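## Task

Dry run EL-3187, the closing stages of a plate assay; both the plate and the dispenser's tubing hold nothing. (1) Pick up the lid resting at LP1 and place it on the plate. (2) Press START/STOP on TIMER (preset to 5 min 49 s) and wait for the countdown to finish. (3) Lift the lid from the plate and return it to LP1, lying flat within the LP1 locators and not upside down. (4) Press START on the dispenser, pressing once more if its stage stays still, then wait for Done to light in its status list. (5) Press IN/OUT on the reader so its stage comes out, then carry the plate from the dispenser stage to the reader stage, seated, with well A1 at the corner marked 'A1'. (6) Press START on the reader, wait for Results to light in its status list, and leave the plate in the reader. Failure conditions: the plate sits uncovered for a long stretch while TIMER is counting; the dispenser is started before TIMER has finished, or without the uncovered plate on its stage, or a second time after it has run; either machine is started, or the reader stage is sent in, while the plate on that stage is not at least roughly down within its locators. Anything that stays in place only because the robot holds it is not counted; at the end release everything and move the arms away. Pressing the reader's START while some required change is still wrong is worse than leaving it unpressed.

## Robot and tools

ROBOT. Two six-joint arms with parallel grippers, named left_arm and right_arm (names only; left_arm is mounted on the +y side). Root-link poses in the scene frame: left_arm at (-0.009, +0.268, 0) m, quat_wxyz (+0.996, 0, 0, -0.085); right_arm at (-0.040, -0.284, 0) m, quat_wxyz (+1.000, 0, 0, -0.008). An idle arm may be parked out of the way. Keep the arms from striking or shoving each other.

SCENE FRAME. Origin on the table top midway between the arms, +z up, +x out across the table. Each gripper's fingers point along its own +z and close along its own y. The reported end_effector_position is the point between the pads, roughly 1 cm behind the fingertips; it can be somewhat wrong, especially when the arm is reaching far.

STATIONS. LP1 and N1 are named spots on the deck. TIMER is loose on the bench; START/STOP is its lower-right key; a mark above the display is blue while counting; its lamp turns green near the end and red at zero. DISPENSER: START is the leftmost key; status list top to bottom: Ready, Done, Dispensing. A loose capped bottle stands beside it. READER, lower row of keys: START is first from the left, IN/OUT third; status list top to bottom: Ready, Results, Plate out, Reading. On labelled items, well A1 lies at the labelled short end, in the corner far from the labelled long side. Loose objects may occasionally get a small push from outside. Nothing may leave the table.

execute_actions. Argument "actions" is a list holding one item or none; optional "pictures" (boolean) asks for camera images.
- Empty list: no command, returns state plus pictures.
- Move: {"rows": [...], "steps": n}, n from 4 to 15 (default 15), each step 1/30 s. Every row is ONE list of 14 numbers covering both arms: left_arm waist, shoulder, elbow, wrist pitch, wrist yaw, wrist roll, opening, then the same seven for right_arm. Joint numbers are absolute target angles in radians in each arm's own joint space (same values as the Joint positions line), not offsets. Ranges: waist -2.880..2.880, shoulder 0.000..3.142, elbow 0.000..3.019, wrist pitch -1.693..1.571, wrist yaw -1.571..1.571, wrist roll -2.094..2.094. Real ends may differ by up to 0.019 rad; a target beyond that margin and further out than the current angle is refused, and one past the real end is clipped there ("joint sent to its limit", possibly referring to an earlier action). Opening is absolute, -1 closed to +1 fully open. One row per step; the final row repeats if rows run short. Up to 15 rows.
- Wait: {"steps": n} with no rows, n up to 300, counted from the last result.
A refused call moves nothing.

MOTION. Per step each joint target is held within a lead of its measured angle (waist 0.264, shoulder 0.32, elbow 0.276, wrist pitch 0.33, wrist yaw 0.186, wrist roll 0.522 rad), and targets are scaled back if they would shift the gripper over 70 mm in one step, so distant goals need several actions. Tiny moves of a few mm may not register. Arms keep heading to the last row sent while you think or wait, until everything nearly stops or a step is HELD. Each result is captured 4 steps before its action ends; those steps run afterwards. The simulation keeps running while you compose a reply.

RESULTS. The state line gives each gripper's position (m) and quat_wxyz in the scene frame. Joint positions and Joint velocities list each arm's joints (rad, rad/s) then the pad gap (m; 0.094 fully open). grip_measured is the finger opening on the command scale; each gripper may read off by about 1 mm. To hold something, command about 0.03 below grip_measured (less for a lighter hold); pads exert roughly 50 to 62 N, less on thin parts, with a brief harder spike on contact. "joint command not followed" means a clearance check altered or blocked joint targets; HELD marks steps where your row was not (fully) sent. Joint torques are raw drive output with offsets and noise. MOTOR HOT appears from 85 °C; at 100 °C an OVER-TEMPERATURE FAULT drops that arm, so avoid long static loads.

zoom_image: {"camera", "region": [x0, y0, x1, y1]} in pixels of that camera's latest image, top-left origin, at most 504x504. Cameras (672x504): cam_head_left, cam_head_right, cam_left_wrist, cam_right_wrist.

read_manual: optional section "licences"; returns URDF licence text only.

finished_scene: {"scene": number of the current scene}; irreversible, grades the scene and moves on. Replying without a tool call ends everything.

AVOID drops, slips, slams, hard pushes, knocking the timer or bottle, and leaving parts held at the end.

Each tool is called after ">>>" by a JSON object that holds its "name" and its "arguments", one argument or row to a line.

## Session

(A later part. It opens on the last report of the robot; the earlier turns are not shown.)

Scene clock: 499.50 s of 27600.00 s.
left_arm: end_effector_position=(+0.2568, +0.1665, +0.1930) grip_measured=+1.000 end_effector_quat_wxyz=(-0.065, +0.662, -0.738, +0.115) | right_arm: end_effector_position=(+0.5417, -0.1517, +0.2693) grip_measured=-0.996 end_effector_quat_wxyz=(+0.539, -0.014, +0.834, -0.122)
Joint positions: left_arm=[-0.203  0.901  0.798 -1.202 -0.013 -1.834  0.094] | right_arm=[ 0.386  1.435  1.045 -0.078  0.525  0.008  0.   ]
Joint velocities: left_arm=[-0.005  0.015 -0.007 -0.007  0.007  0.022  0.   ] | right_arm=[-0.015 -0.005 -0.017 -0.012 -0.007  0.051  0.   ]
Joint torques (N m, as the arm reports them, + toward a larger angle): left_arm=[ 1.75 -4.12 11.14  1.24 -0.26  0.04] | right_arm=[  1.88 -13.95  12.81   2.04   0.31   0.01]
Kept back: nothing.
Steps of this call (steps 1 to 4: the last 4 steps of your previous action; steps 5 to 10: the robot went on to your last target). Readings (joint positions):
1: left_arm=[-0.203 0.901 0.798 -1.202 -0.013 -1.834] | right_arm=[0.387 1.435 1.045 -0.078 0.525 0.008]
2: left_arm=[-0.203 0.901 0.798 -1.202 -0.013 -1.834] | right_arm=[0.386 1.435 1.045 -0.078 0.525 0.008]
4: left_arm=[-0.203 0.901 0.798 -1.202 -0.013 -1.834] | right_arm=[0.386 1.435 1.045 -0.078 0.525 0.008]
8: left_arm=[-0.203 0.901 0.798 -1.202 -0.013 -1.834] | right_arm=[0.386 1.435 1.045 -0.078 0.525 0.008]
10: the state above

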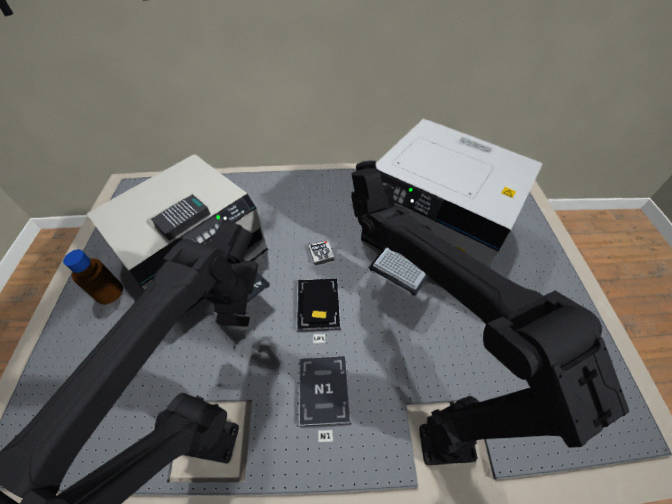

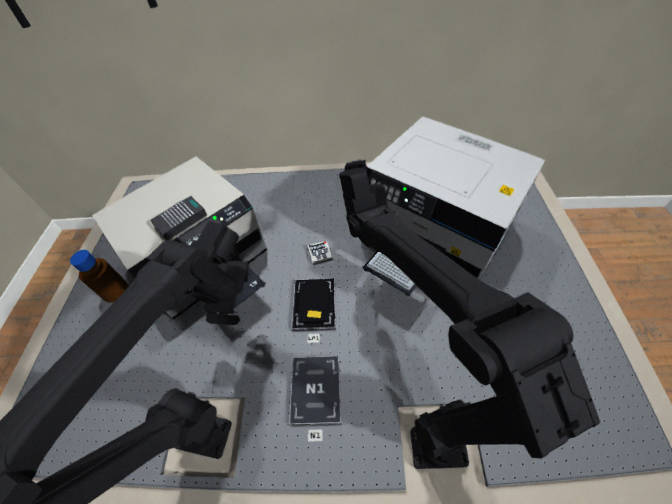

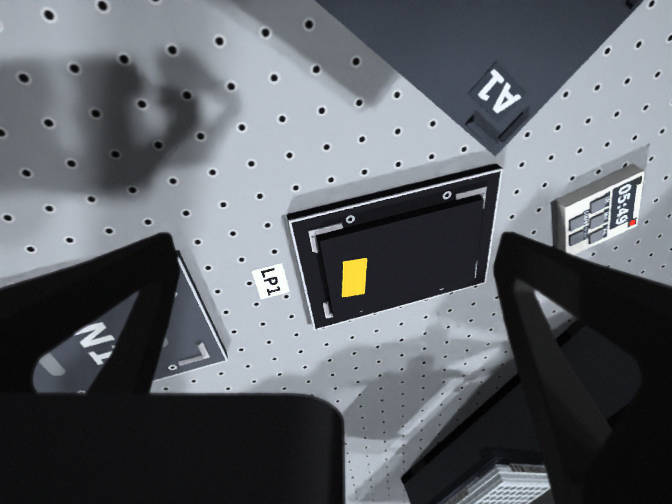

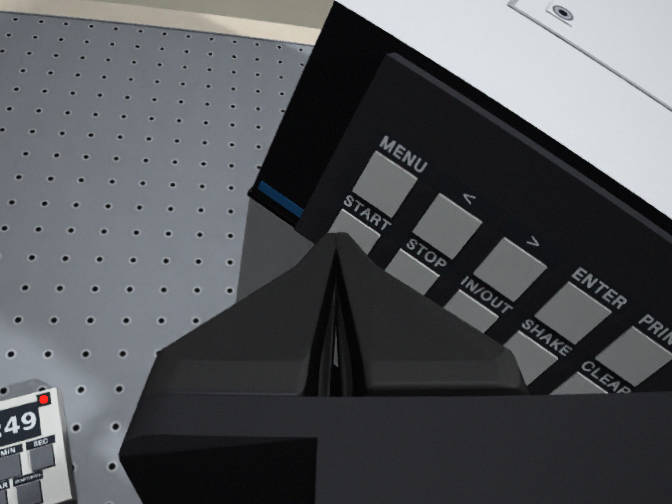

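Contact at 0.386 with the corner on key centre. Press now.

>>> {"name": "execute_actions", "arguments": {
  "actions": [
    {"rows": [[-0.192,0.89,0.805,-1.185,-0.015,-1.834,1.0,0.369,1.45,1.066,-0.076,0.530,0,-1.0],[-0.192,0.89,0.805,-1.185,-0.015,-1.834,1.0,0.367,1.45,1.066,-0.076,0.531,0,-1.0],[-0.192,0.89,0.805,-1.185,-0.015,-1.834,1.0,0.365,1.45,1.066,-0.076,0.532,0,-1.0],[-0.192,0.89,0.805,-1.185,-0.015,-1.834,1.0,0.363,1.45,1.066,-0.076,0.533,0,-1.0],[-0.192,0.89,0.805,-1.185,-0.015,-1.834,1.0,0.361,1.45,1.066,-0.076,0.534,0,-1.0],[-0.192,0.89,0.805,-1.185,-0.015,-1.834,1.0,0.359,1.45,1.066,-0.076,0.535,0,-1.0],[-0.192,0.89,0.805,-1.185,-0.015,-1.834,1.0,0.357,1.45,1.066,-0.076,0.535,0,-1.0],[-0.192,0.89,0.805,-1.185,-0.015,-1.834,1.0,0.355,1.45,1.066,-0.076,0.535,0,-1.0],[-0.192,0.89,0.805,-1.185,-0.015,-1.834,1.0,0.353,1.45,1.066,-0.076,0.535,0,-1.0],[-0.192,0.89,0.805,-1.185,-0.015,-1.834,1.0,0.351,1.45,1.066,-0.076,0.535,0,-1.0]], "steps": 14}
  ]
}}

>>> {"name": "execute_actions", "arguments": {
  "actions": [
    {"steps": 10}
  ],
  "pictures": true
}}

Scene clock: 500.20 s of 27600.00 s.
left_arm: end_effector_position=(+0.2568, +0.1665, +0.1930) grip_measured=+1.000 end_effector_quat_wxyz=(-0.065, +0.662, -0.738, +0.115) | right_arm: end_effector_position=(+0.5418, -0.1521, +0.2693) grip_measured=-0.996 end_effector_quat_wxyz=(+0.539, -0.014, +0.834, -0.122)
Joint positions: left_arm=[-0.203  0.901  0.798 -1.202 -0.013 -1.834  0.094] | right_arm=[ 0.385  1.435  1.045 -0.078  0.525  0.008  0.   ]
Joint velocities: left_arm=[-0.005 -0.005 -0.012 -0.007  0.007  0.022  0.   ] | right_arm=[-0.015 -0.005 -0.002  0.002 -0.007  0.037 -0.001]
Joint torques (N m, as the arm reports them, + toward a larger angle): left_arm=[ 1.85 -4.21 11.12  1.21 -0.26  0.05] | right_arm=[  0.28 -14.02  12.82   2.04   0.52   0.01]
Steps of this call (steps 1 to 11: the robot went on to your last target; steps 12 to 21: the first 10 steps of this action). Readings (joint positions):
12: left_arm=[-0.203 0.901 0.798 -1.202 -0.013 -1.834] | right_arm=[0.386 1.435 1.045 -0.078 0.525 0.008]
13: left_arm=[-0.203 0.901 0.798 -1.202 -0.013 -1.834] | right_arm=[0.386 1.435 1.045 -0.078 0.525 0.008]
15: left_arm=[-0.203 0.901 0.798 -1.202 -0.013 -1.834] | right_arm=[0.386 1.435 1.045 -0.078 0.525 0.008]
19: left_arm=[-0.203 0.901 0.798 -1.202 -0.013 -1.834] | right_arm=[0.385 1.435 1.045 -0.078 0.525 0.008]
21: the state above

Scene clock: 500.53 s of 27600.00 s.
left_arm: end_effector_position=(+0.2568, +0.1665, +0.1930) grip_measured=+1.000 end_effector_quat_wxyz=(-0.065, +0.662, -0.738, +0.115) | right_arm: end_effector_position=(+0.5418, -0.1521, +0.2693) grip_measured=-0.996 end_effector_quat_wxyz=(+0.539, -0.014, +0.834, -0.122)
Joint positions: left_arm=[-0.203  0.901  0.798 -1.202 -0.013 -1.834  0.094] | right_arm=[ 0.385  1.435  1.045 -0.078  0.525  0.008  0.   ]
Joint velocities: left_arm=[-0.005 -0.024 -0.002  0.027 -0.022 -0.007  0.   ] | right_arm=[-0.015 -0.015  0.002 -0.012 -0.066 -0.081  0.001]
Joint torques (N m, as the arm reports them, + toward a larger angle): left_arm=[ 1.56 -4.04 11.04  1.19 -0.27  0.05] | right_arm=[  0.26 -14.02  12.86   2.04   0.52   0.01]
Kept back: nothing.
Steps of this call (steps 1 to 4: the last 4 steps of your previous action; steps 5 to 10: the robot went on to your last target). Readings (joint positions):
1: left_arm=[-0.203 0.901 0.798 -1.202 -0.013 -1.834] | right_arm=[0.385 1.435 1.045 -0.078 0.525 0.008]
2: left_arm=[-0.203 0.901 0.798 -1.202 -0.013 -1.834] | right_arm=[0.385 1.435 1.045 -0.078 0.525 0.008]
4: left_arm=[-0.203 0.901 0.798 -1.202 -0.013 -1.834] | right_arm=[0.385 1.435 1.045 -0.078 0.525 0.008]
8: left_arm=[-0.203 0.901 0.798 -1.202 -0.013 -1.834] | right_arm=[0.385 1.435 1.045 -0.078 0.525 0.008]
10: the state above

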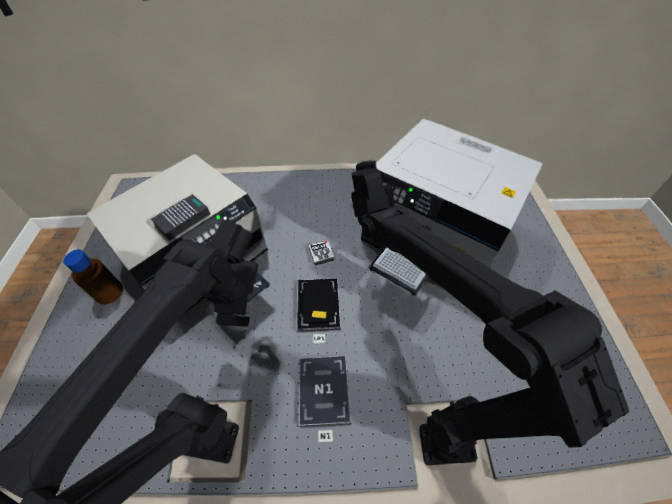

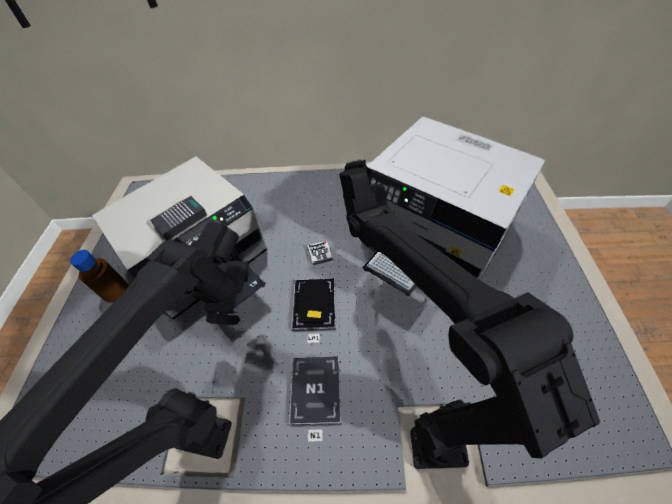

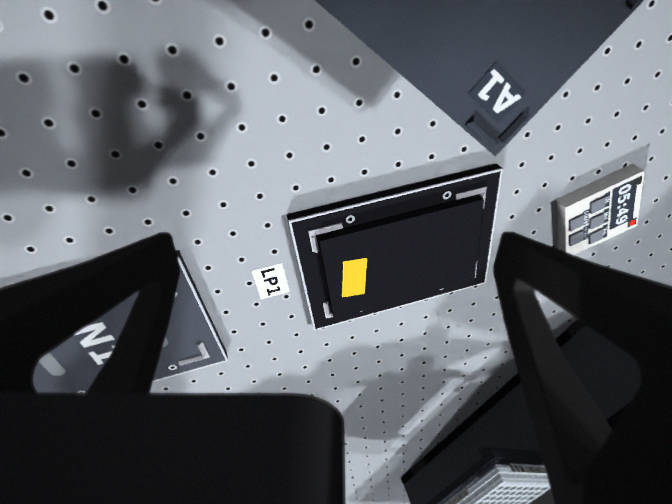

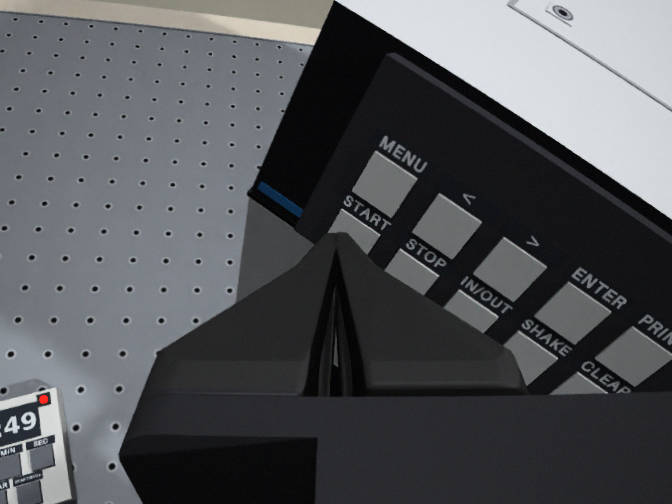

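>>> {"name": "execute_actions", "arguments": {
  "actions": [
    {"rows": [[-0.192,0.89,0.805,-1.185,-0.015,-1.834,1.0,0.349,1.45,1.066,-0.076,0.536,0,-1.0],[-0.192,0.89,0.805,-1.185,-0.015,-1.834,1.0,0.347,1.45,1.066,-0.076,0.537,0,-1.0],[-0.192,0.89,0.805,-1.185,-0.015,-1.834,1.0,0.345,1.45,1.066,-0.076,0.538,0,-1.0],[-0.192,0.89,0.805,-1.185,-0.015,-1.834,1.0,0.343,1.45,1.066,-0.076,0.539,0,-1.0],[-0.192,0.89,0.805,-1.185,-0.015,-1.834,1.0,0.341,1.45,1.066,-0.076,0.540,0,-1.0],[-0.192,0.89,0.805,-1.185,-0.015,-1.834,1.0,0.339,1.45,1.066,-0.076,0.540,0,-1.0],[-0.192,0.89,0.805,-1.185,-0.015,-1.834,1.0,0.337,1.45,1.066,-0.076,0.540,0,-1.0]], "steps": 11}
  ]
}}

>>> {"name": "execute_actions", "arguments": {
  "actions": [
    {"steps": 10}
  ],
  "pictures": true
}}

Scene clock: 501.07 s of 27600.00 s.
left_arm: end_effector_position=(+0.2568, +0.1665, +0.1930) grip_measured=+1.000 end_effector_quat_wxyz=(-0.065, +0.662, -0.738, +0.115) | right_arm: end_effector_position=(+0.5419, -0.1525, +0.2693) grip_measured=-0.996 end_effector_quat_wxyz=(+0.539, -0.014, +0.834, -0.122)
Joint positions: left_arm=[-0.203  0.901  0.798 -1.202 -0.013 -1.834  0.094] | right_arm=[ 0.385  1.435  1.045 -0.078  0.525  0.008  0.   ]
Joint velocities: left_arm=[-0.015 -0.005 -0.007  0.022 -0.022 -0.037  0.   ] | right_arm=[-0.005 -0.005 -0.012 -0.002  0.066  0.007 -0.   ]
Joint torques (N m, as the arm reports them, + toward a larger angle): left_arm=[ 1.59 -4.11 11.01  1.23 -0.26  0.05] | right_arm=[ -0.9  -13.98  12.86   2.03   0.69   0.  ]
Steps of this call (steps 1 to 9: the robot went on to your last target; steps 10 to 16: the first 7 steps of this action). Readings (joint positions):
10: left_arm=[-0.203 0.901 0.798 -1.202 -0.013 -1.834] | right_arm=[0.385 1.435 1.045 -0.078 0.525 0.008]
11: left_arm=[-0.203 0.901 0.798 -1.202 -0.013 -1.834] | right_arm=[0.385 1.435 1.045 -0.078 0.525 0.008]
13: left_arm=[-0.203 0.901 0.798 -1.202 -0.013 -1.834] | right_arm=[0.385 1.435 1.045 -0.078 0.525 0.008]
16: the state above

Scene clock: 501.40 s of 27600.00 s.
left_arm: end_effector_position=(+0.2568, +0.1665, +0.1930) grip_measured=+1.000 end_effector_quat_wxyz=(-0.065, +0.662, -0.738, +0.115) | right_arm: end_effector_position=(+0.5419, -0.1525, +0.2693) grip_measured=-0.996 end_effector_quat_wxyz=(+0.539, -0.014, +0.834, -0.122)
Joint positions: left_arm=[-0.203  0.901  0.798 -1.202 -0.013 -1.834  0.094] | right_arm=[ 0.385  1.435  1.045 -0.078  0.525  0.008  0.   ]
Joint velocities: left_arm=[-0.005 -0.005 -0.012 -0.012 -0.022  0.022  0.   ] | right_arm=[-0.005 -0.005  0.007 -0.002 -0.007 -0.007 -0.001]
Joint torques (N m, as the arm reports them, + toward a larger angle): left_arm=[ 1.45 -4.05 11.1   1.23 -0.27  0.05] | right_arm=[ -0.94 -13.93  12.84   2.04   0.7    0.01]
Kept back: nothing.
Steps of this call (steps 1 to 4: the last 4 steps of your previous action; steps 5 to 10: the robot went on to your last target). Readings (joint positions):
1: left_arm=[-0.203 0.901 0.798 -1.202 -0.013 -1.834] | right_arm=[0.385 1.435 1.045 -0.078 0.525 0.008]
2: left_arm=[-0.203 0.901 0.798 -1.202 -0.013 -1.834] | right_arm=[0.385 1.435 1.045 -0.078 0.525 0.008]
4: left_arm=[-0.203 0.901 0.798 -1.202 -0.013 -1.834] | right_arm=[0.385 1.435 1.045 -0.078 0.525 0.008]
8: left_arm=[-0.203 0.901 0.798 -1.202 -0.013 -1.834] | right_arm=[0.385 1.435 1.045 -0.078 0.525 0.008]
10: the state above

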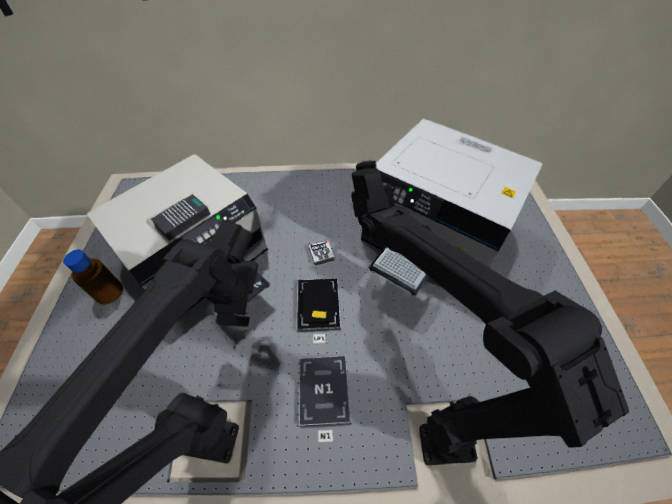

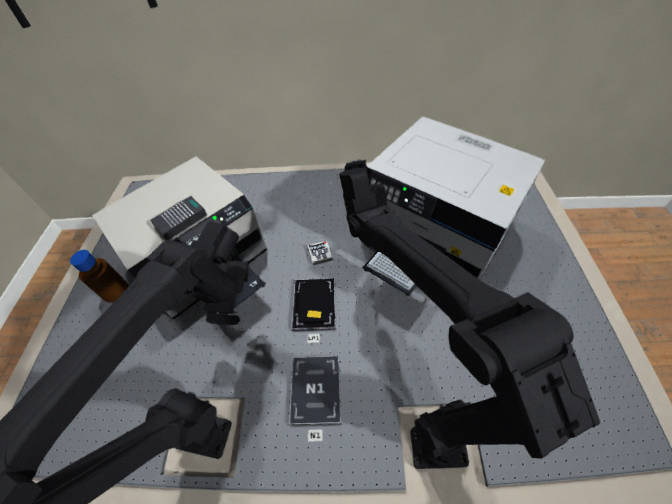

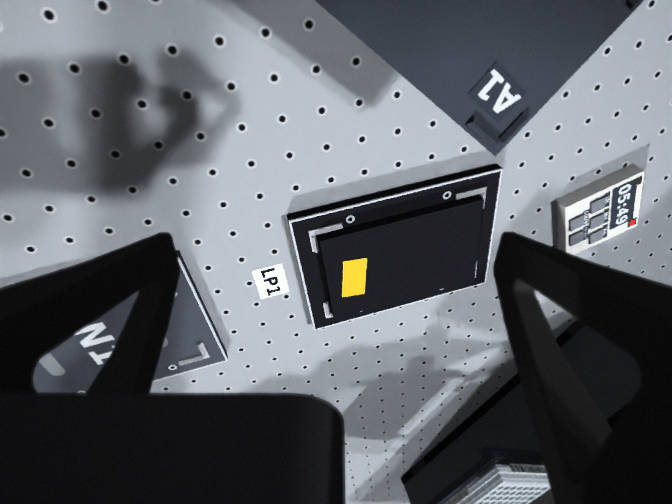

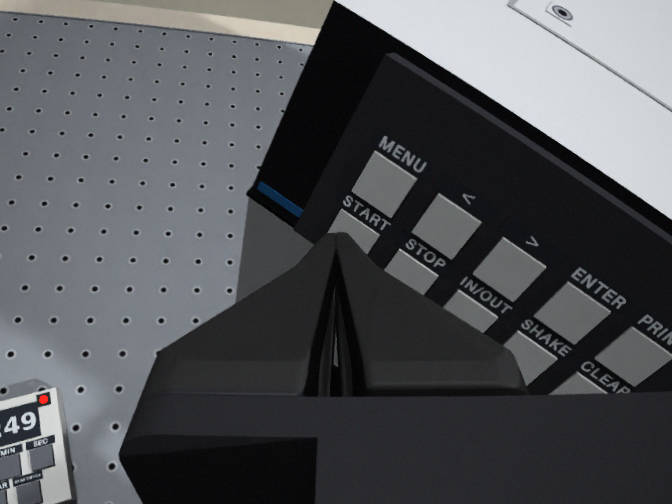

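>>> {"name": "execute_actions", "arguments": {
  "actions": [
    {"rows": [[-0.192,0.89,0.805,-1.185,-0.015,-1.834,1.0,0.340,1.45,1.066,-0.076,0.538,0,-1.0],[-0.192,0.89,0.805,-1.185,-0.015,-1.834,1.0,0.343,1.45,1.066,-0.076,0.536,0,-1.0],[-0.192,0.89,0.805,-1.185,-0.015,-1.834,1.0,0.345,1.45,1.066,-0.076,0.534,0,-1.0],[-0.192,0.89,0.805,-1.185,-0.015,-1.834,1.0,0.345,1.45,1.066,-0.076,0.532,0,-1.0],[-0.192,0.89,0.805,-1.185,-0.015,-1.834,1.0,0.345,1.45,1.066,-0.076,0.530,0,-1.0],[-0.192,0.89,0.805,-1.185,-0.015,-1.834,1.0,0.345,1.45,1.066,-0.076,0.528,0,-1.0],[-0.192,0.89,0.805,-1.185,-0.015,-1.834,1.0,0.345,1.45,1.066,-0.076,0.526,0,-1.0],[-0.192,0.89,0.805,-1.185,-0.015,-1.834,1.0,0.345,1.45,1.066,-0.076,0.524,0,-1.0],[-0.192,0.89,0.805,-1.185,-0.015,-1.834,1.0,0.345,1.45,1.066,-0.076,0.522,0,-1.0],[-0.192,0.89,0.805,-1.185,-0.015,-1.834,1.0,0.345,1.45,1.066,-0.076,0.520,0,-1.0],[-0.192,0.89,0.805,-1.185,-0.015,-1.834,1.0,0.345,1.45,1.066,-0.076,0.518,0,-1.0]], "steps": 15}
  ]
}}

>>> {"name": "execute_actions", "arguments": {
  "actions": [
    {"steps": 10}
  ],
  "pictures": true
}}

Scene clock: 502.47 s of 27600.00 s.
left_arm: end_effector_position=(+0.2568, +0.1665, +0.1930) grip_measured=+1.000 end_effector_quat_wxyz=(-0.065, +0.662, -0.738, +0.115) | right_arm: end_effector_position=(+0.5422, -0.1520, +0.2690) grip_measured=-0.996 end_effector_quat_wxyz=(+0.538, -0.015, +0.834, -0.119)
Joint positions: left_arm=[-0.203  0.901  0.798 -1.202 -0.013 -1.834  0.094] | right_arm=[ 0.383  1.435  1.045 -0.078  0.517  0.008  0.   ]
Joint velocities: left_arm=[ 0.005 -0.005 -0.007  0.002 -0.007 -0.139  0.   ] | right_arm=[-0.024 -0.015  0.007 -0.012 -0.007 -0.007 -0.   ]
Joint torques (N m, as the arm reports them, + toward a larger angle): left_arm=[ 1.67 -4.28 11.06  1.24 -0.26  0.05] | right_arm=[ -0.2  -14.07  12.85   2.04   0.27   0.01]
Steps of this call (steps 1 to 15: the robot went on to your last target; steps 16 to 21: nothing new was sent; steps 22 to 32: the first 11 steps of this action). Readings (joint positions):
22: left_arm=[-0.203 0.901 0.798 -1.202 -0.013 -1.834] | right_arm=[0.385 1.435 1.045 -0.078 0.525 0.008]
23: left_arm=[-0.203 0.901 0.798 -1.202 -0.013 -1.834] | right_arm=[0.385 1.435 1.045 -0.078 0.524 0.008]
25: left_arm=[-0.203 0.901 0.798 -1.202 -0.013 -1.834] | right_arm=[0.385 1.435 1.045 -0.078 0.524 0.008]
29: left_arm=[-0.203 0.901 0.798 -1.202 -0.013 -1.834] | right_arm=[0.384 1.435 1.045 -0.078 0.520 0.008]
32: the state above

Scene clock: 502.80 s of 27600.00 s.
left_arm: end_effector_position=(+0.2568, +0.1665, +0.1930) grip_measured=+1.000 end_effector_quat_wxyz=(-0.065, +0.662, -0.738, +0.115) | right_arm: end_effector_position=(+0.5423, -0.1519, +0.2689) grip_measured=-0.996 end_effector_quat_wxyz=(+0.538, -0.016, +0.834, -0.119)
Joint positions: left_arm=[-0.203  0.901  0.798 -1.202 -0.013 -1.834  0.094] | right_arm=[ 0.383  1.435  1.045 -0.078  0.515  0.008  0.   ]
Joint velocities: left_arm=[-0.024 -0.005 -0.022 -0.012 -0.051 -0.066  0.   ] | right_arm=[-0.024  0.005 -0.002  0.007 -0.081 -0.037  0.002]
Joint torques (N m, as the arm reports them, + toward a larger angle): left_arm=[ 1.58 -4.06 11.05  1.23 -0.25  0.06] | right_arm=[ -0.12 -14.05  12.84   2.06   0.27   0.01]
Kept back: nothing.
Steps of this call (steps 1 to 4: the last 4 steps of your previous action; steps 5 to 10: the robot went on to your last target). Readings (joint positions):
1: left_arm=[-0.203 0.901 0.798 -1.202 -0.013 -1.834] | right_arm=[0.383 1.435 1.045 -0.078 0.516 0.008]
2: left_arm=[-0.203 0.901 0.798 -1.202 -0.013 -1.834] | right_arm=[0.383 1.435 1.045 -0.078 0.515 0.008]
4: left_arm=[-0.203 0.901 0.798 -1.202 -0.013 -1.834] | right_arm=[0.383 1.435 1.045 -0.078 0.515 0.008]
8: left_arm=[-0.203 0.901 0.798 -1.202 -0.013 -1.834] | right_arm=[0.383 1.435 1.045 -0.078 0.515 0.008]
10: the state above

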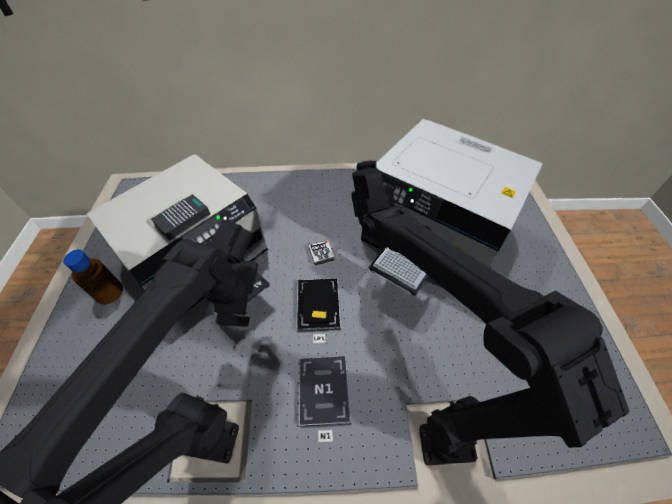

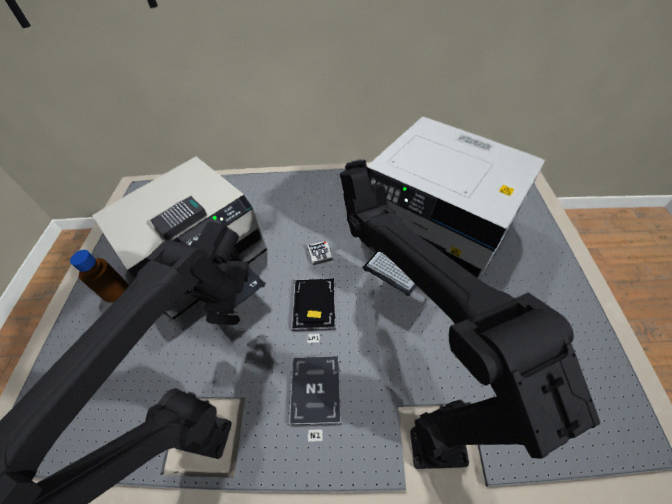

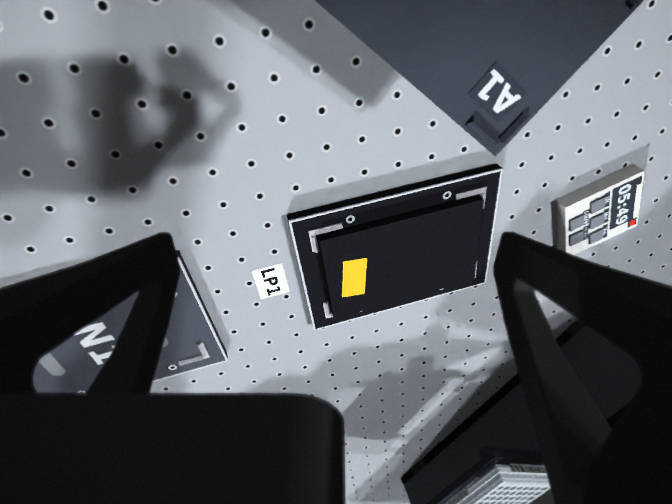

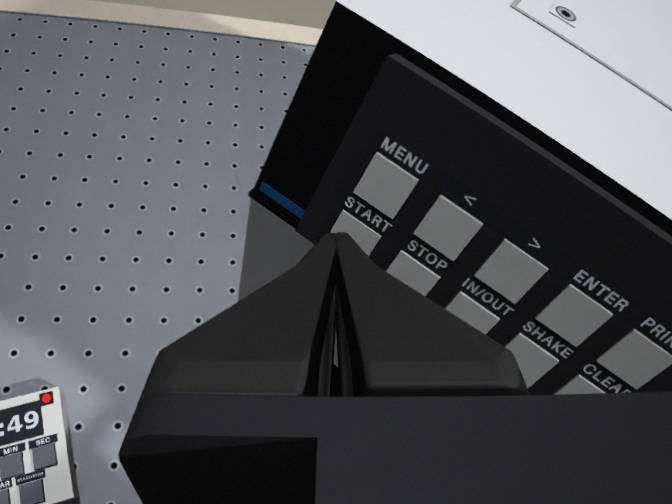

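>>> {"name": "execute_actions", "arguments": {
  "actions": [
    {"rows": [[-0.192,0.89,0.805,-1.185,-0.015,-1.834,1.0,0.356,1.45,1.066,-0.076,0.518,0,-1.0],[-0.192,0.89,0.805,-1.185,-0.015,-1.834,1.0,0.367,1.45,1.066,-0.074,0.518,0,-1.0],[-0.192,0.89,0.805,-1.185,-0.015,-1.834,1.0,0.378,1.45,1.066,-0.072,0.518,0,-1.0],[-0.192,0.89,0.805,-1.185,-0.015,-1.834,1.0,0.386,1.45,1.066,-0.070,0.518,0,-1.0],[-0.192,0.89,0.805,-1.185,-0.015,-1.834,1.0,0.391,1.45,1.066,-0.068,0.518,0,-1.0],[-0.192,0.89,0.805,-1.185,-0.015,-1.834,1.0,0.395,1.45,1.066,-0.066,0.518,0,-1.0],[-0.192,0.89,0.805,-1.185,-0.015,-1.834,1.0,0.398,1.45,1.066,-0.064,0.518,0,-1.0],[-0.192,0.89,0.805,-1.185,-0.015,-1.834,1.0,0.400,1.45,1.066,-0.062,0.520,0,-1.0],[-0.192,0.89,0.805,-1.185,-0.015,-1.834,1.0,0.401,1.45,1.066,-0.060,0.522,0,-1.0],[-0.192,0.89,0.805,-1.185,-0.015,-1.834,1.0,0.402,1.45,1.066,-0.058,0.524,0,-1.0],[-0.192,0.89,0.805,-1.185,-0.015,-1.834,1.0,0.402,1.45,1.066,-0.056,0.526,0,-1.0],[-0.192,0.89,0.805,-1.185,-0.015,-1.834,1.0,0.402,1.45,1.066,-0.054,0.528,0,-1.0],[-0.192,0.89,0.805,-1.185,-0.015,-1.834,1.0,0.402,1.45,1.066,-0.052,0.530,0,-1.0],[-0.192,0.89,0.805,-1.185,-0.015,-1.834,1.0,0.402,1.45,1.066,-0.050,0.532,0,-1.0],[-0.192,0.89,0.805,-1.185,-0.015,-1.834,1.0,0.402,1.45,1.066,-0.048,0.534,0,-1.0]], "steps": 15}
  ]
}}

>>> {"name": "execute_actions", "arguments": {
  "actions": [
    {"rows": [[-0.192,0.89,0.805,-1.185,-0.015,-1.834,1.0,0.402,1.45,1.066,-0.048,0.534,0,-1.0],[-0.192,0.89,0.805,-1.185,-0.015,-1.834,1.0,0.400,1.45,1.066,-0.048,0.534,0,-1.0],[-0.192,0.89,0.805,-1.185,-0.015,-1.834,1.0,0.397,1.45,1.066,-0.048,0.534,0,-1.0],[-0.192,0.89,0.805,-1.185,-0.015,-1.834,1.0,0.394,1.45,1.066,-0.048,0.534,0,-1.0],[-0.192,0.89,0.805,-1.185,-0.015,-1.834,1.0,0.391,1.45,1.066,-0.048,0.534,0,-1.0],[-0.192,0.89,0.805,-1.185,-0.015,-1.834,1.0,0.3895,1.45,1.066,-0.051,0.534,0,-1.0],[-0.192,0.89,0.805,-1.185,-0.015,-1.834,1.0,0.388,1.45,1.066,-0.054,0.534,0,-1.0],[-0.192,0.89,0.805,-1.185,-0.015,-1.834,1.0,0.3865,1.45,1.066,-0.057,0.534,0,-1.0],[-0.192,0.89,0.805,-1.185,-0.015,-1.834,1.0,0.385,1.45,1.066,-0.060,0.534,0,-1.0],[-0.192,0.89,0.805,-1.185,-0.015,-1.834,1.0,0.3835,1.45,1.066,-0.060,0.534,0,-1.0],[-0.192,0.89,0.805,-1.185,-0.015,-1.834,1.0,0.382,1.45,1.066,-0.060,0.534,0,-1.0],[-0.192,0.89,0.805,-1.185,-0.015,-1.834,1.0,0.3805,1.45,1.066,-0.060,0.534,0,-1.0],[-0.192,0.89,0.805,-1.185,-0.015,-1.834,1.0,0.379,1.45,1.066,-0.060,0.534,0,-1.0],[-0.192,0.89,0.805,-1.185,-0.015,-1.834,1.0,0.3775,1.45,1.066,-0.060,0.534,0,-1.0],[-0.192,0.89,0.805,-1.185,-0.015,-1.834,1.0,0.376,1.45,1.066,-0.060,0.534,0,-1.0]], "steps": 15}
  ]
}}

>>> {"name": "execute_actions", "arguments": {
  "actions": [
    {"steps": 10}
  ],
  "pictures": true
}}

Scene clock: 504.37 s of 27600.00 s.
left_arm: end_effector_position=(+0.2568, +0.1665, +0.1930) grip_measured=+1.000 end_effector_quat_wxyz=(-0.065, +0.662, -0.738, +0.115) | right_arm: end_effector_position=(+0.5411, -0.1471, +0.2697) grip_measured=-0.996 end_effector_quat_wxyz=(+0.540, -0.018, +0.833, -0.118)
Joint positions: left_arm=[-0.203  0.901  0.798 -1.202 -0.013 -1.834  0.094] | right_arm=[ 0.393  1.435  1.045 -0.075  0.521  0.008  0.   ]
Joint velocities: left_arm=[-0.005  0.005  0.012 -0.032 -0.022 -0.037  0.   ] | right_arm=[ 0.044 -0.015 -0.007  0.042  0.007 -0.022 -0.   ]
Joint torques (N m, as the arm reports them, + toward a larger angle): left_arm=[ 1.6  -4.   11.13  1.21 -0.25  0.05] | right_arm=[  3.37 -14.07  12.87   2.73   0.29   0.02]
Steps of this call (steps 1 to 15: the robot went on to your last target; steps 16 to 36: nothing new was sent; steps 37 to 47: the first 11 steps of this action). Readings (joint positions):
37: left_arm=[-0.203 0.901 0.798 -1.202 -0.013 -1.834] | right_arm=[0.383 1.435 1.045 -0.078 0.515 0.008]
38: left_arm=[-0.203 0.901 0.798 -1.202 -0.013 -1.834] | right_arm=[0.383 1.435 1.045 -0.078 0.515 0.008]
40: left_arm=[-0.203 0.901 0.798 -1.202 -0.013 -1.834] | right_arm=[0.385 1.435 1.045 -0.078 0.515 0.008]
44: left_arm=[-0.203 0.901 0.798 -1.202 -0.013 -1.834] | right_arm=[0.388 1.435 1.045 -0.078 0.516 0.008]
47: the state above

Scene clock: 504.87 s of 27600.00 s.
left_arm: end_effector_position=(+0.2568, +0.1665, +0.1930) grip_measured=+1.000 end_effector_quat_wxyz=(-0.065, +0.662, -0.738, +0.115) | right_arm: end_effector_position=(+0.5418, -0.1476, +0.2723) grip_measured=-0.996 end_effector_quat_wxyz=(+0.545, -0.014, +0.830, -0.120)
Joint positions: left_arm=[-0.203  0.901  0.798 -1.202 -0.013 -1.834  0.094] | right_arm=[ 0.394  1.435  1.045 -0.064  0.53   0.008  0.   ]
Joint velocities: left_arm=[-0.005  0.005 -0.007 -0.027  0.037  0.007  0.   ] | right_arm=[-0.044 -0.015  0.012 -0.007 -0.022 -0.037 -0.001]
Joint torques (N m, as the arm reports them, + toward a larger angle): left_arm=[ 1.57 -3.94 11.07  1.24 -0.26  0.05] | right_arm=[  2.23 -14.02  12.81   2.14   0.29   0.01]
Steps of this call (steps 1 to 4: the last 4 steps of your previous action; steps 5 to 15: the first 11 steps of this action). Readings (joint positions):
5: left_arm=[-0.203 0.901 0.798 -1.202 -0.013 -1.834] | right_arm=[0.397 1.435 1.045 -0.066 0.530 0.008]
6: left_arm=[-0.203 0.901 0.798 -1.202 -0.013 -1.834] | right_arm=[0.397 1.435 1.045 -0.065 0.530 0.008]
8: left_arm=[-0.203 0.901 0.798 -1.202 -0.013 -1.834] | right_arm=[0.397 1.435 1.045 -0.064 0.530 0.008]
12: left_arm=[-0.203 0.901 0.798 -1.202 -0.013 -1.834] | right_arm=[0.396 1.435 1.045 -0.064 0.530 0.008]
15: the state above

Scene clock: 505.20 s of 27600.00 s.
left_arm: end_effector_position=(+0.2568, +0.1665, +0.1930) grip_measured=+1.000 end_effector_quat_wxyz=(-0.065, +0.662, -0.738, +0.115) | right_arm: end_effector_position=(+0.5428, -0.1516, +0.2723) grip_measured=-0.996 end_effector_quat_wxyz=(+0.544, -0.011, +0.830, -0.122)
Joint positions: left_arm=[-0.203  0.901  0.798 -1.202 -0.013 -1.834  0.094] | right_arm=[ 0.387  1.435  1.045 -0.064  0.53   0.008  0.   ]
Joint velocities: left_arm=[-0.015  0.015  0.012 -0.022 -0.051  0.007  0.   ] | right_arm=[-0.005 -0.005 -0.002 -0.017  0.007 -0.007 -0.   ]
Joint torques (N m, as the arm reports them, + toward a larger angle): left_arm=[ 1.81 -4.28 11.08  1.26 -0.27  0.05] | right_arm=[  2.24 -14.03  12.84   2.13   0.29   0.01]
Kept back: nothing.
Steps of this call (steps 1 to 4: the last 4 steps of your previous action; steps 5 to 10: the robot went on to your last target). Readings (joint positions):
1: left_arm=[-0.203 0.901 0.798 -1.202 -0.013 -1.834] | right_arm=[0.392 1.435 1.045 -0.064 0.530 0.008]
2: left_arm=[-0.203 0.901 0.798 -1.202 -0.013 -1.834] | right_arm=[0.390 1.435 1.045 -0.064 0.530 0.008]
4: left_arm=[-0.203 0.901 0.798 -1.202 -0.013 -1.834] | right_arm=[0.387 1.435 1.045 -0.064 0.530 0.008]
8: left_arm=[-0.203 0.901 0.798 -1.202 -0.013 -1.834] | right_arm=[0.387 1.435 1.045 -0.064 0.530 0.008]
10: the state above

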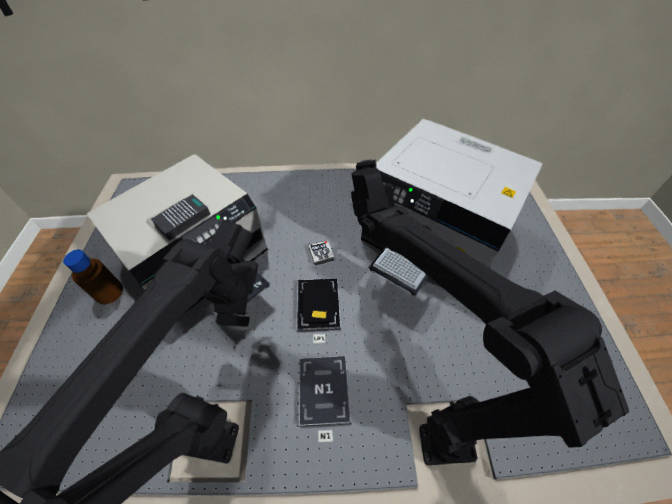

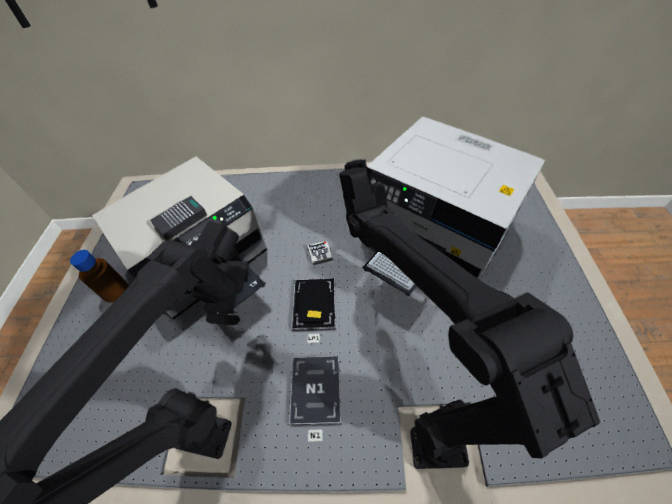

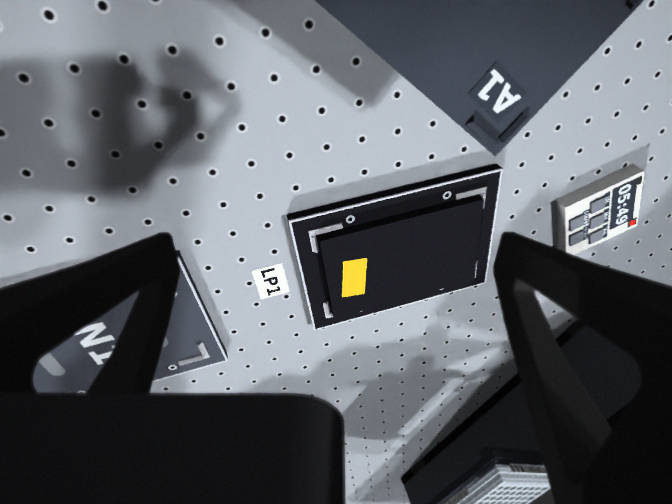

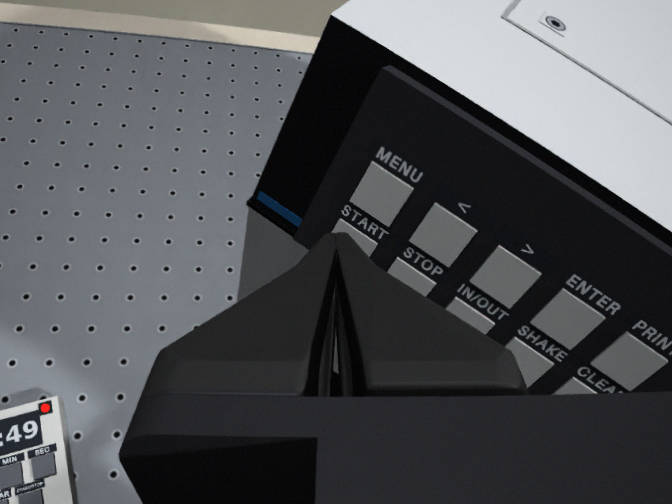

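>>> {"name": "execute_actions", "arguments": {
  "actions": [
    {"rows": [[-0.192,0.89,0.805,-1.185,-0.015,-1.834,1.0,0.374,1.45,1.066,-0.060,0.534,0,-1.0],[-0.192,0.89,0.805,-1.185,-0.015,-1.834,1.0,0.372,1.45,1.066,-0.060,0.534,0,-1.0],[-0.192,0.89,0.805,-1.185,-0.015,-1.834,1.0,0.370,1.45,1.066,-0.060,0.534,0,-1.0],[-0.192,0.89,0.805,-1.185,-0.015,-1.834,1.0,0.368,1.45,1.066,-0.060,0.534,0,-1.0],[-0.192,0.89,0.805,-1.185,-0.015,-1.834,1.0,0.366,1.45,1.066,-0.060,0.534,0,-1.0],[-0.192,0.89,0.805,-1.185,-0.015,-1.834,1.0,0.364,1.45,1.066,-0.060,0.534,0,-1.0],[-0.192,0.89,0.805,-1.185,-0.015,-1.834,1.0,0.362,1.45,1.066,-0.060,0.534,0,-1.0],[-0.192,0.89,0.805,-1.185,-0.015,-1.834,1.0,0.360,1.45,1.066,-0.060,0.534,0,-1.0],[-0.192,0.89,0.805,-1.185,-0.015,-1.834,1.0,0.358,1.45,1.066,-0.060,0.534,0,-1.0],[-0.192,0.89,0.805,-1.185,-0.015,-1.834,1.0,0.356,1.45,1.066,-0.060,0.534,0,-1.0],[-0.192,0.89,0.805,-1.185,-0.015,-1.834,1.0,0.354,1.45,1.066,-0.060,0.534,0,-1.0],[-0.192,0.89,0.805,-1.185,-0.015,-1.834,1.0,0.352,1.45,1.066,-0.060,0.534,0,-1.0],[-0.192,0.89,0.805,-1.185,-0.015,-1.834,1.0,0.350,1.45,1.066,-0.060,0.534,0,-1.0]], "steps": 15}
  ]
}}

>>> {"name": "execute_actions", "arguments": {
  "actions": [
    {"steps": 12}
  ],
  "pictures": true
}}

Scene clock: 505.97 s of 27600.00 s.
left_arm: end_effector_position=(+0.2568, +0.1665, +0.1930) grip_measured=+1.000 end_effector_quat_wxyz=(-0.065, +0.662, -0.738, +0.115) | right_arm: end_effector_position=(+0.5430, -0.1521, +0.2722) grip_measured=-0.996 end_effector_quat_wxyz=(+0.544, -0.011, +0.830, -0.122)
Joint positions: left_arm=[-0.203  0.901  0.798 -1.202 -0.013 -1.834  0.094] | right_arm=[ 0.385  1.435  1.045 -0.064  0.528  0.008  0.   ]
Joint velocities: left_arm=[-0.005 -0.005 -0.007 -0.002  0.022  0.037  0.   ] | right_arm=[-0.024 -0.015 -0.002  0.012 -0.081 -0.051 -0.   ]
Joint torques (N m, as the arm reports them, + toward a larger angle): left_arm=[ 1.61 -3.94 11.08  1.21 -0.25  0.04] | right_arm=[  0.45 -13.95  12.83   2.15   0.41   0.01]
Steps of this call (steps 1 to 12: the robot went on to your last target; steps 13 to 23: the first 11 steps of this action). Readings (joint positions):
13: left_arm=[-0.203 0.901 0.798 -1.202 -0.013 -1.834] | right_arm=[0.387 1.435 1.045 -0.064 0.530 0.008]
14: left_arm=[-0.203 0.901 0.798 -1.202 -0.013 -1.834] | right_arm=[0.387 1.435 1.045 -0.064 0.530 0.008]
16: left_arm=[-0.203 0.901 0.798 -1.202 -0.013 -1.834] | right_arm=[0.387 1.435 1.045 -0.064 0.530 0.008]
20: left_arm=[-0.203 0.901 0.798 -1.202 -0.013 -1.834] | right_arm=[0.387 1.435 1.045 -0.064 0.530 0.008]
23: the state above

Scene clock: 506.37 s of 27600.00 s.
left_arm: end_effector_position=(+0.2568, +0.1665, +0.1930) grip_measured=+1.000 end_effector_quat_wxyz=(-0.065, +0.662, -0.738, +0.115) | right_arm: end_effector_position=(+0.5431, -0.1522, +0.2721) grip_measured=-0.996 end_effector_quat_wxyz=(+0.544, -0.011, +0.830, -0.121)
Joint positions: left_arm=[-0.203  0.901  0.798 -1.202 -0.013 -1.834  0.094] | right_arm=[ 0.385  1.435  1.045 -0.064  0.526  0.008  0.   ]
Joint velocities: left_arm=[-0.005  0.005 -0.012  0.017  0.081  0.007  0.   ] | right_arm=[-0.005  0.005 -0.012  0.012 -0.022 -0.037  0.001]
Joint torques (N m, as the arm reports them, + toward a larger angle): left_arm=[ 1.61 -4.21 11.1   1.24 -0.26  0.05] | right_arm=[  0.19 -13.96  12.86   2.15   0.44   0.01]
Kept back: nothing.
Steps of this call (steps 1 to 4: the last 4 steps of your previous action; steps 5 to 12: the robot went on to your last target). Readings (joint positions):
1: left_arm=[-0.203 0.901 0.798 -1.202 -0.013 -1.834] | right_arm=[0.385 1.435 1.045 -0.064 0.527 0.008]
2: left_arm=[-0.203 0.901 0.798 -1.202 -0.013 -1.834] | right_arm=[0.385 1.435 1.045 -0.064 0.527 0.008]
4: left_arm=[-0.203 0.901 0.798 -1.202 -0.013 -1.834] | right_arm=[0.385 1.435 1.045 -0.064 0.526 0.008]
8: left_arm=[-0.203 0.901 0.798 -1.202 -0.013 -1.834] | right_arm=[0.385 1.435 1.045 -0.064 0.526 0.008]
12: the state above

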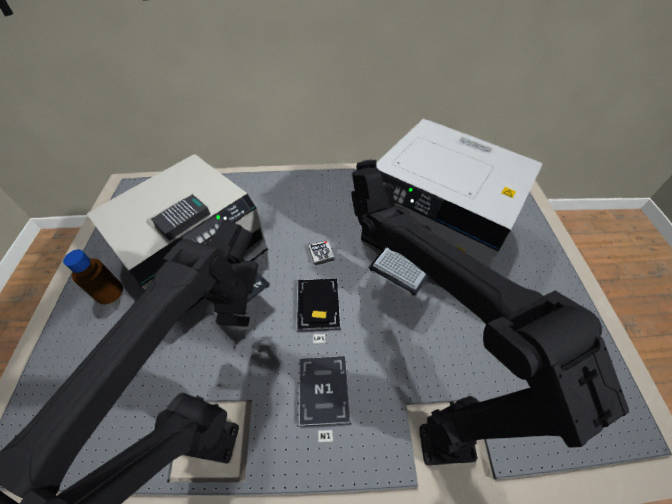

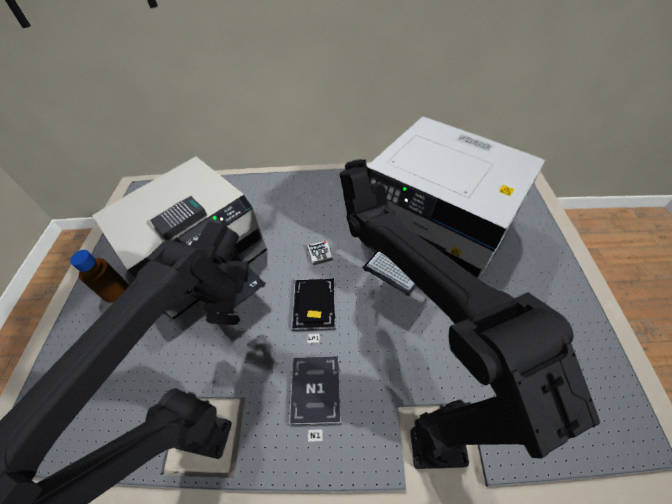

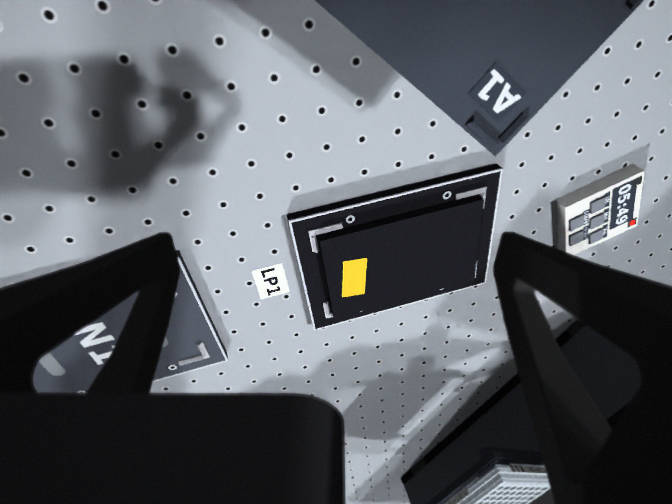

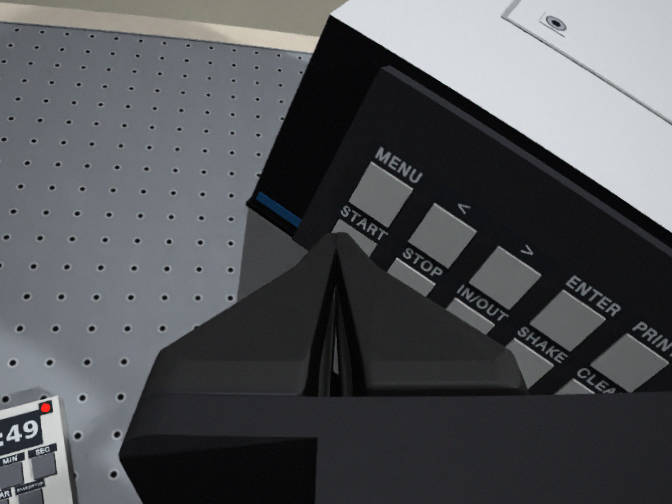

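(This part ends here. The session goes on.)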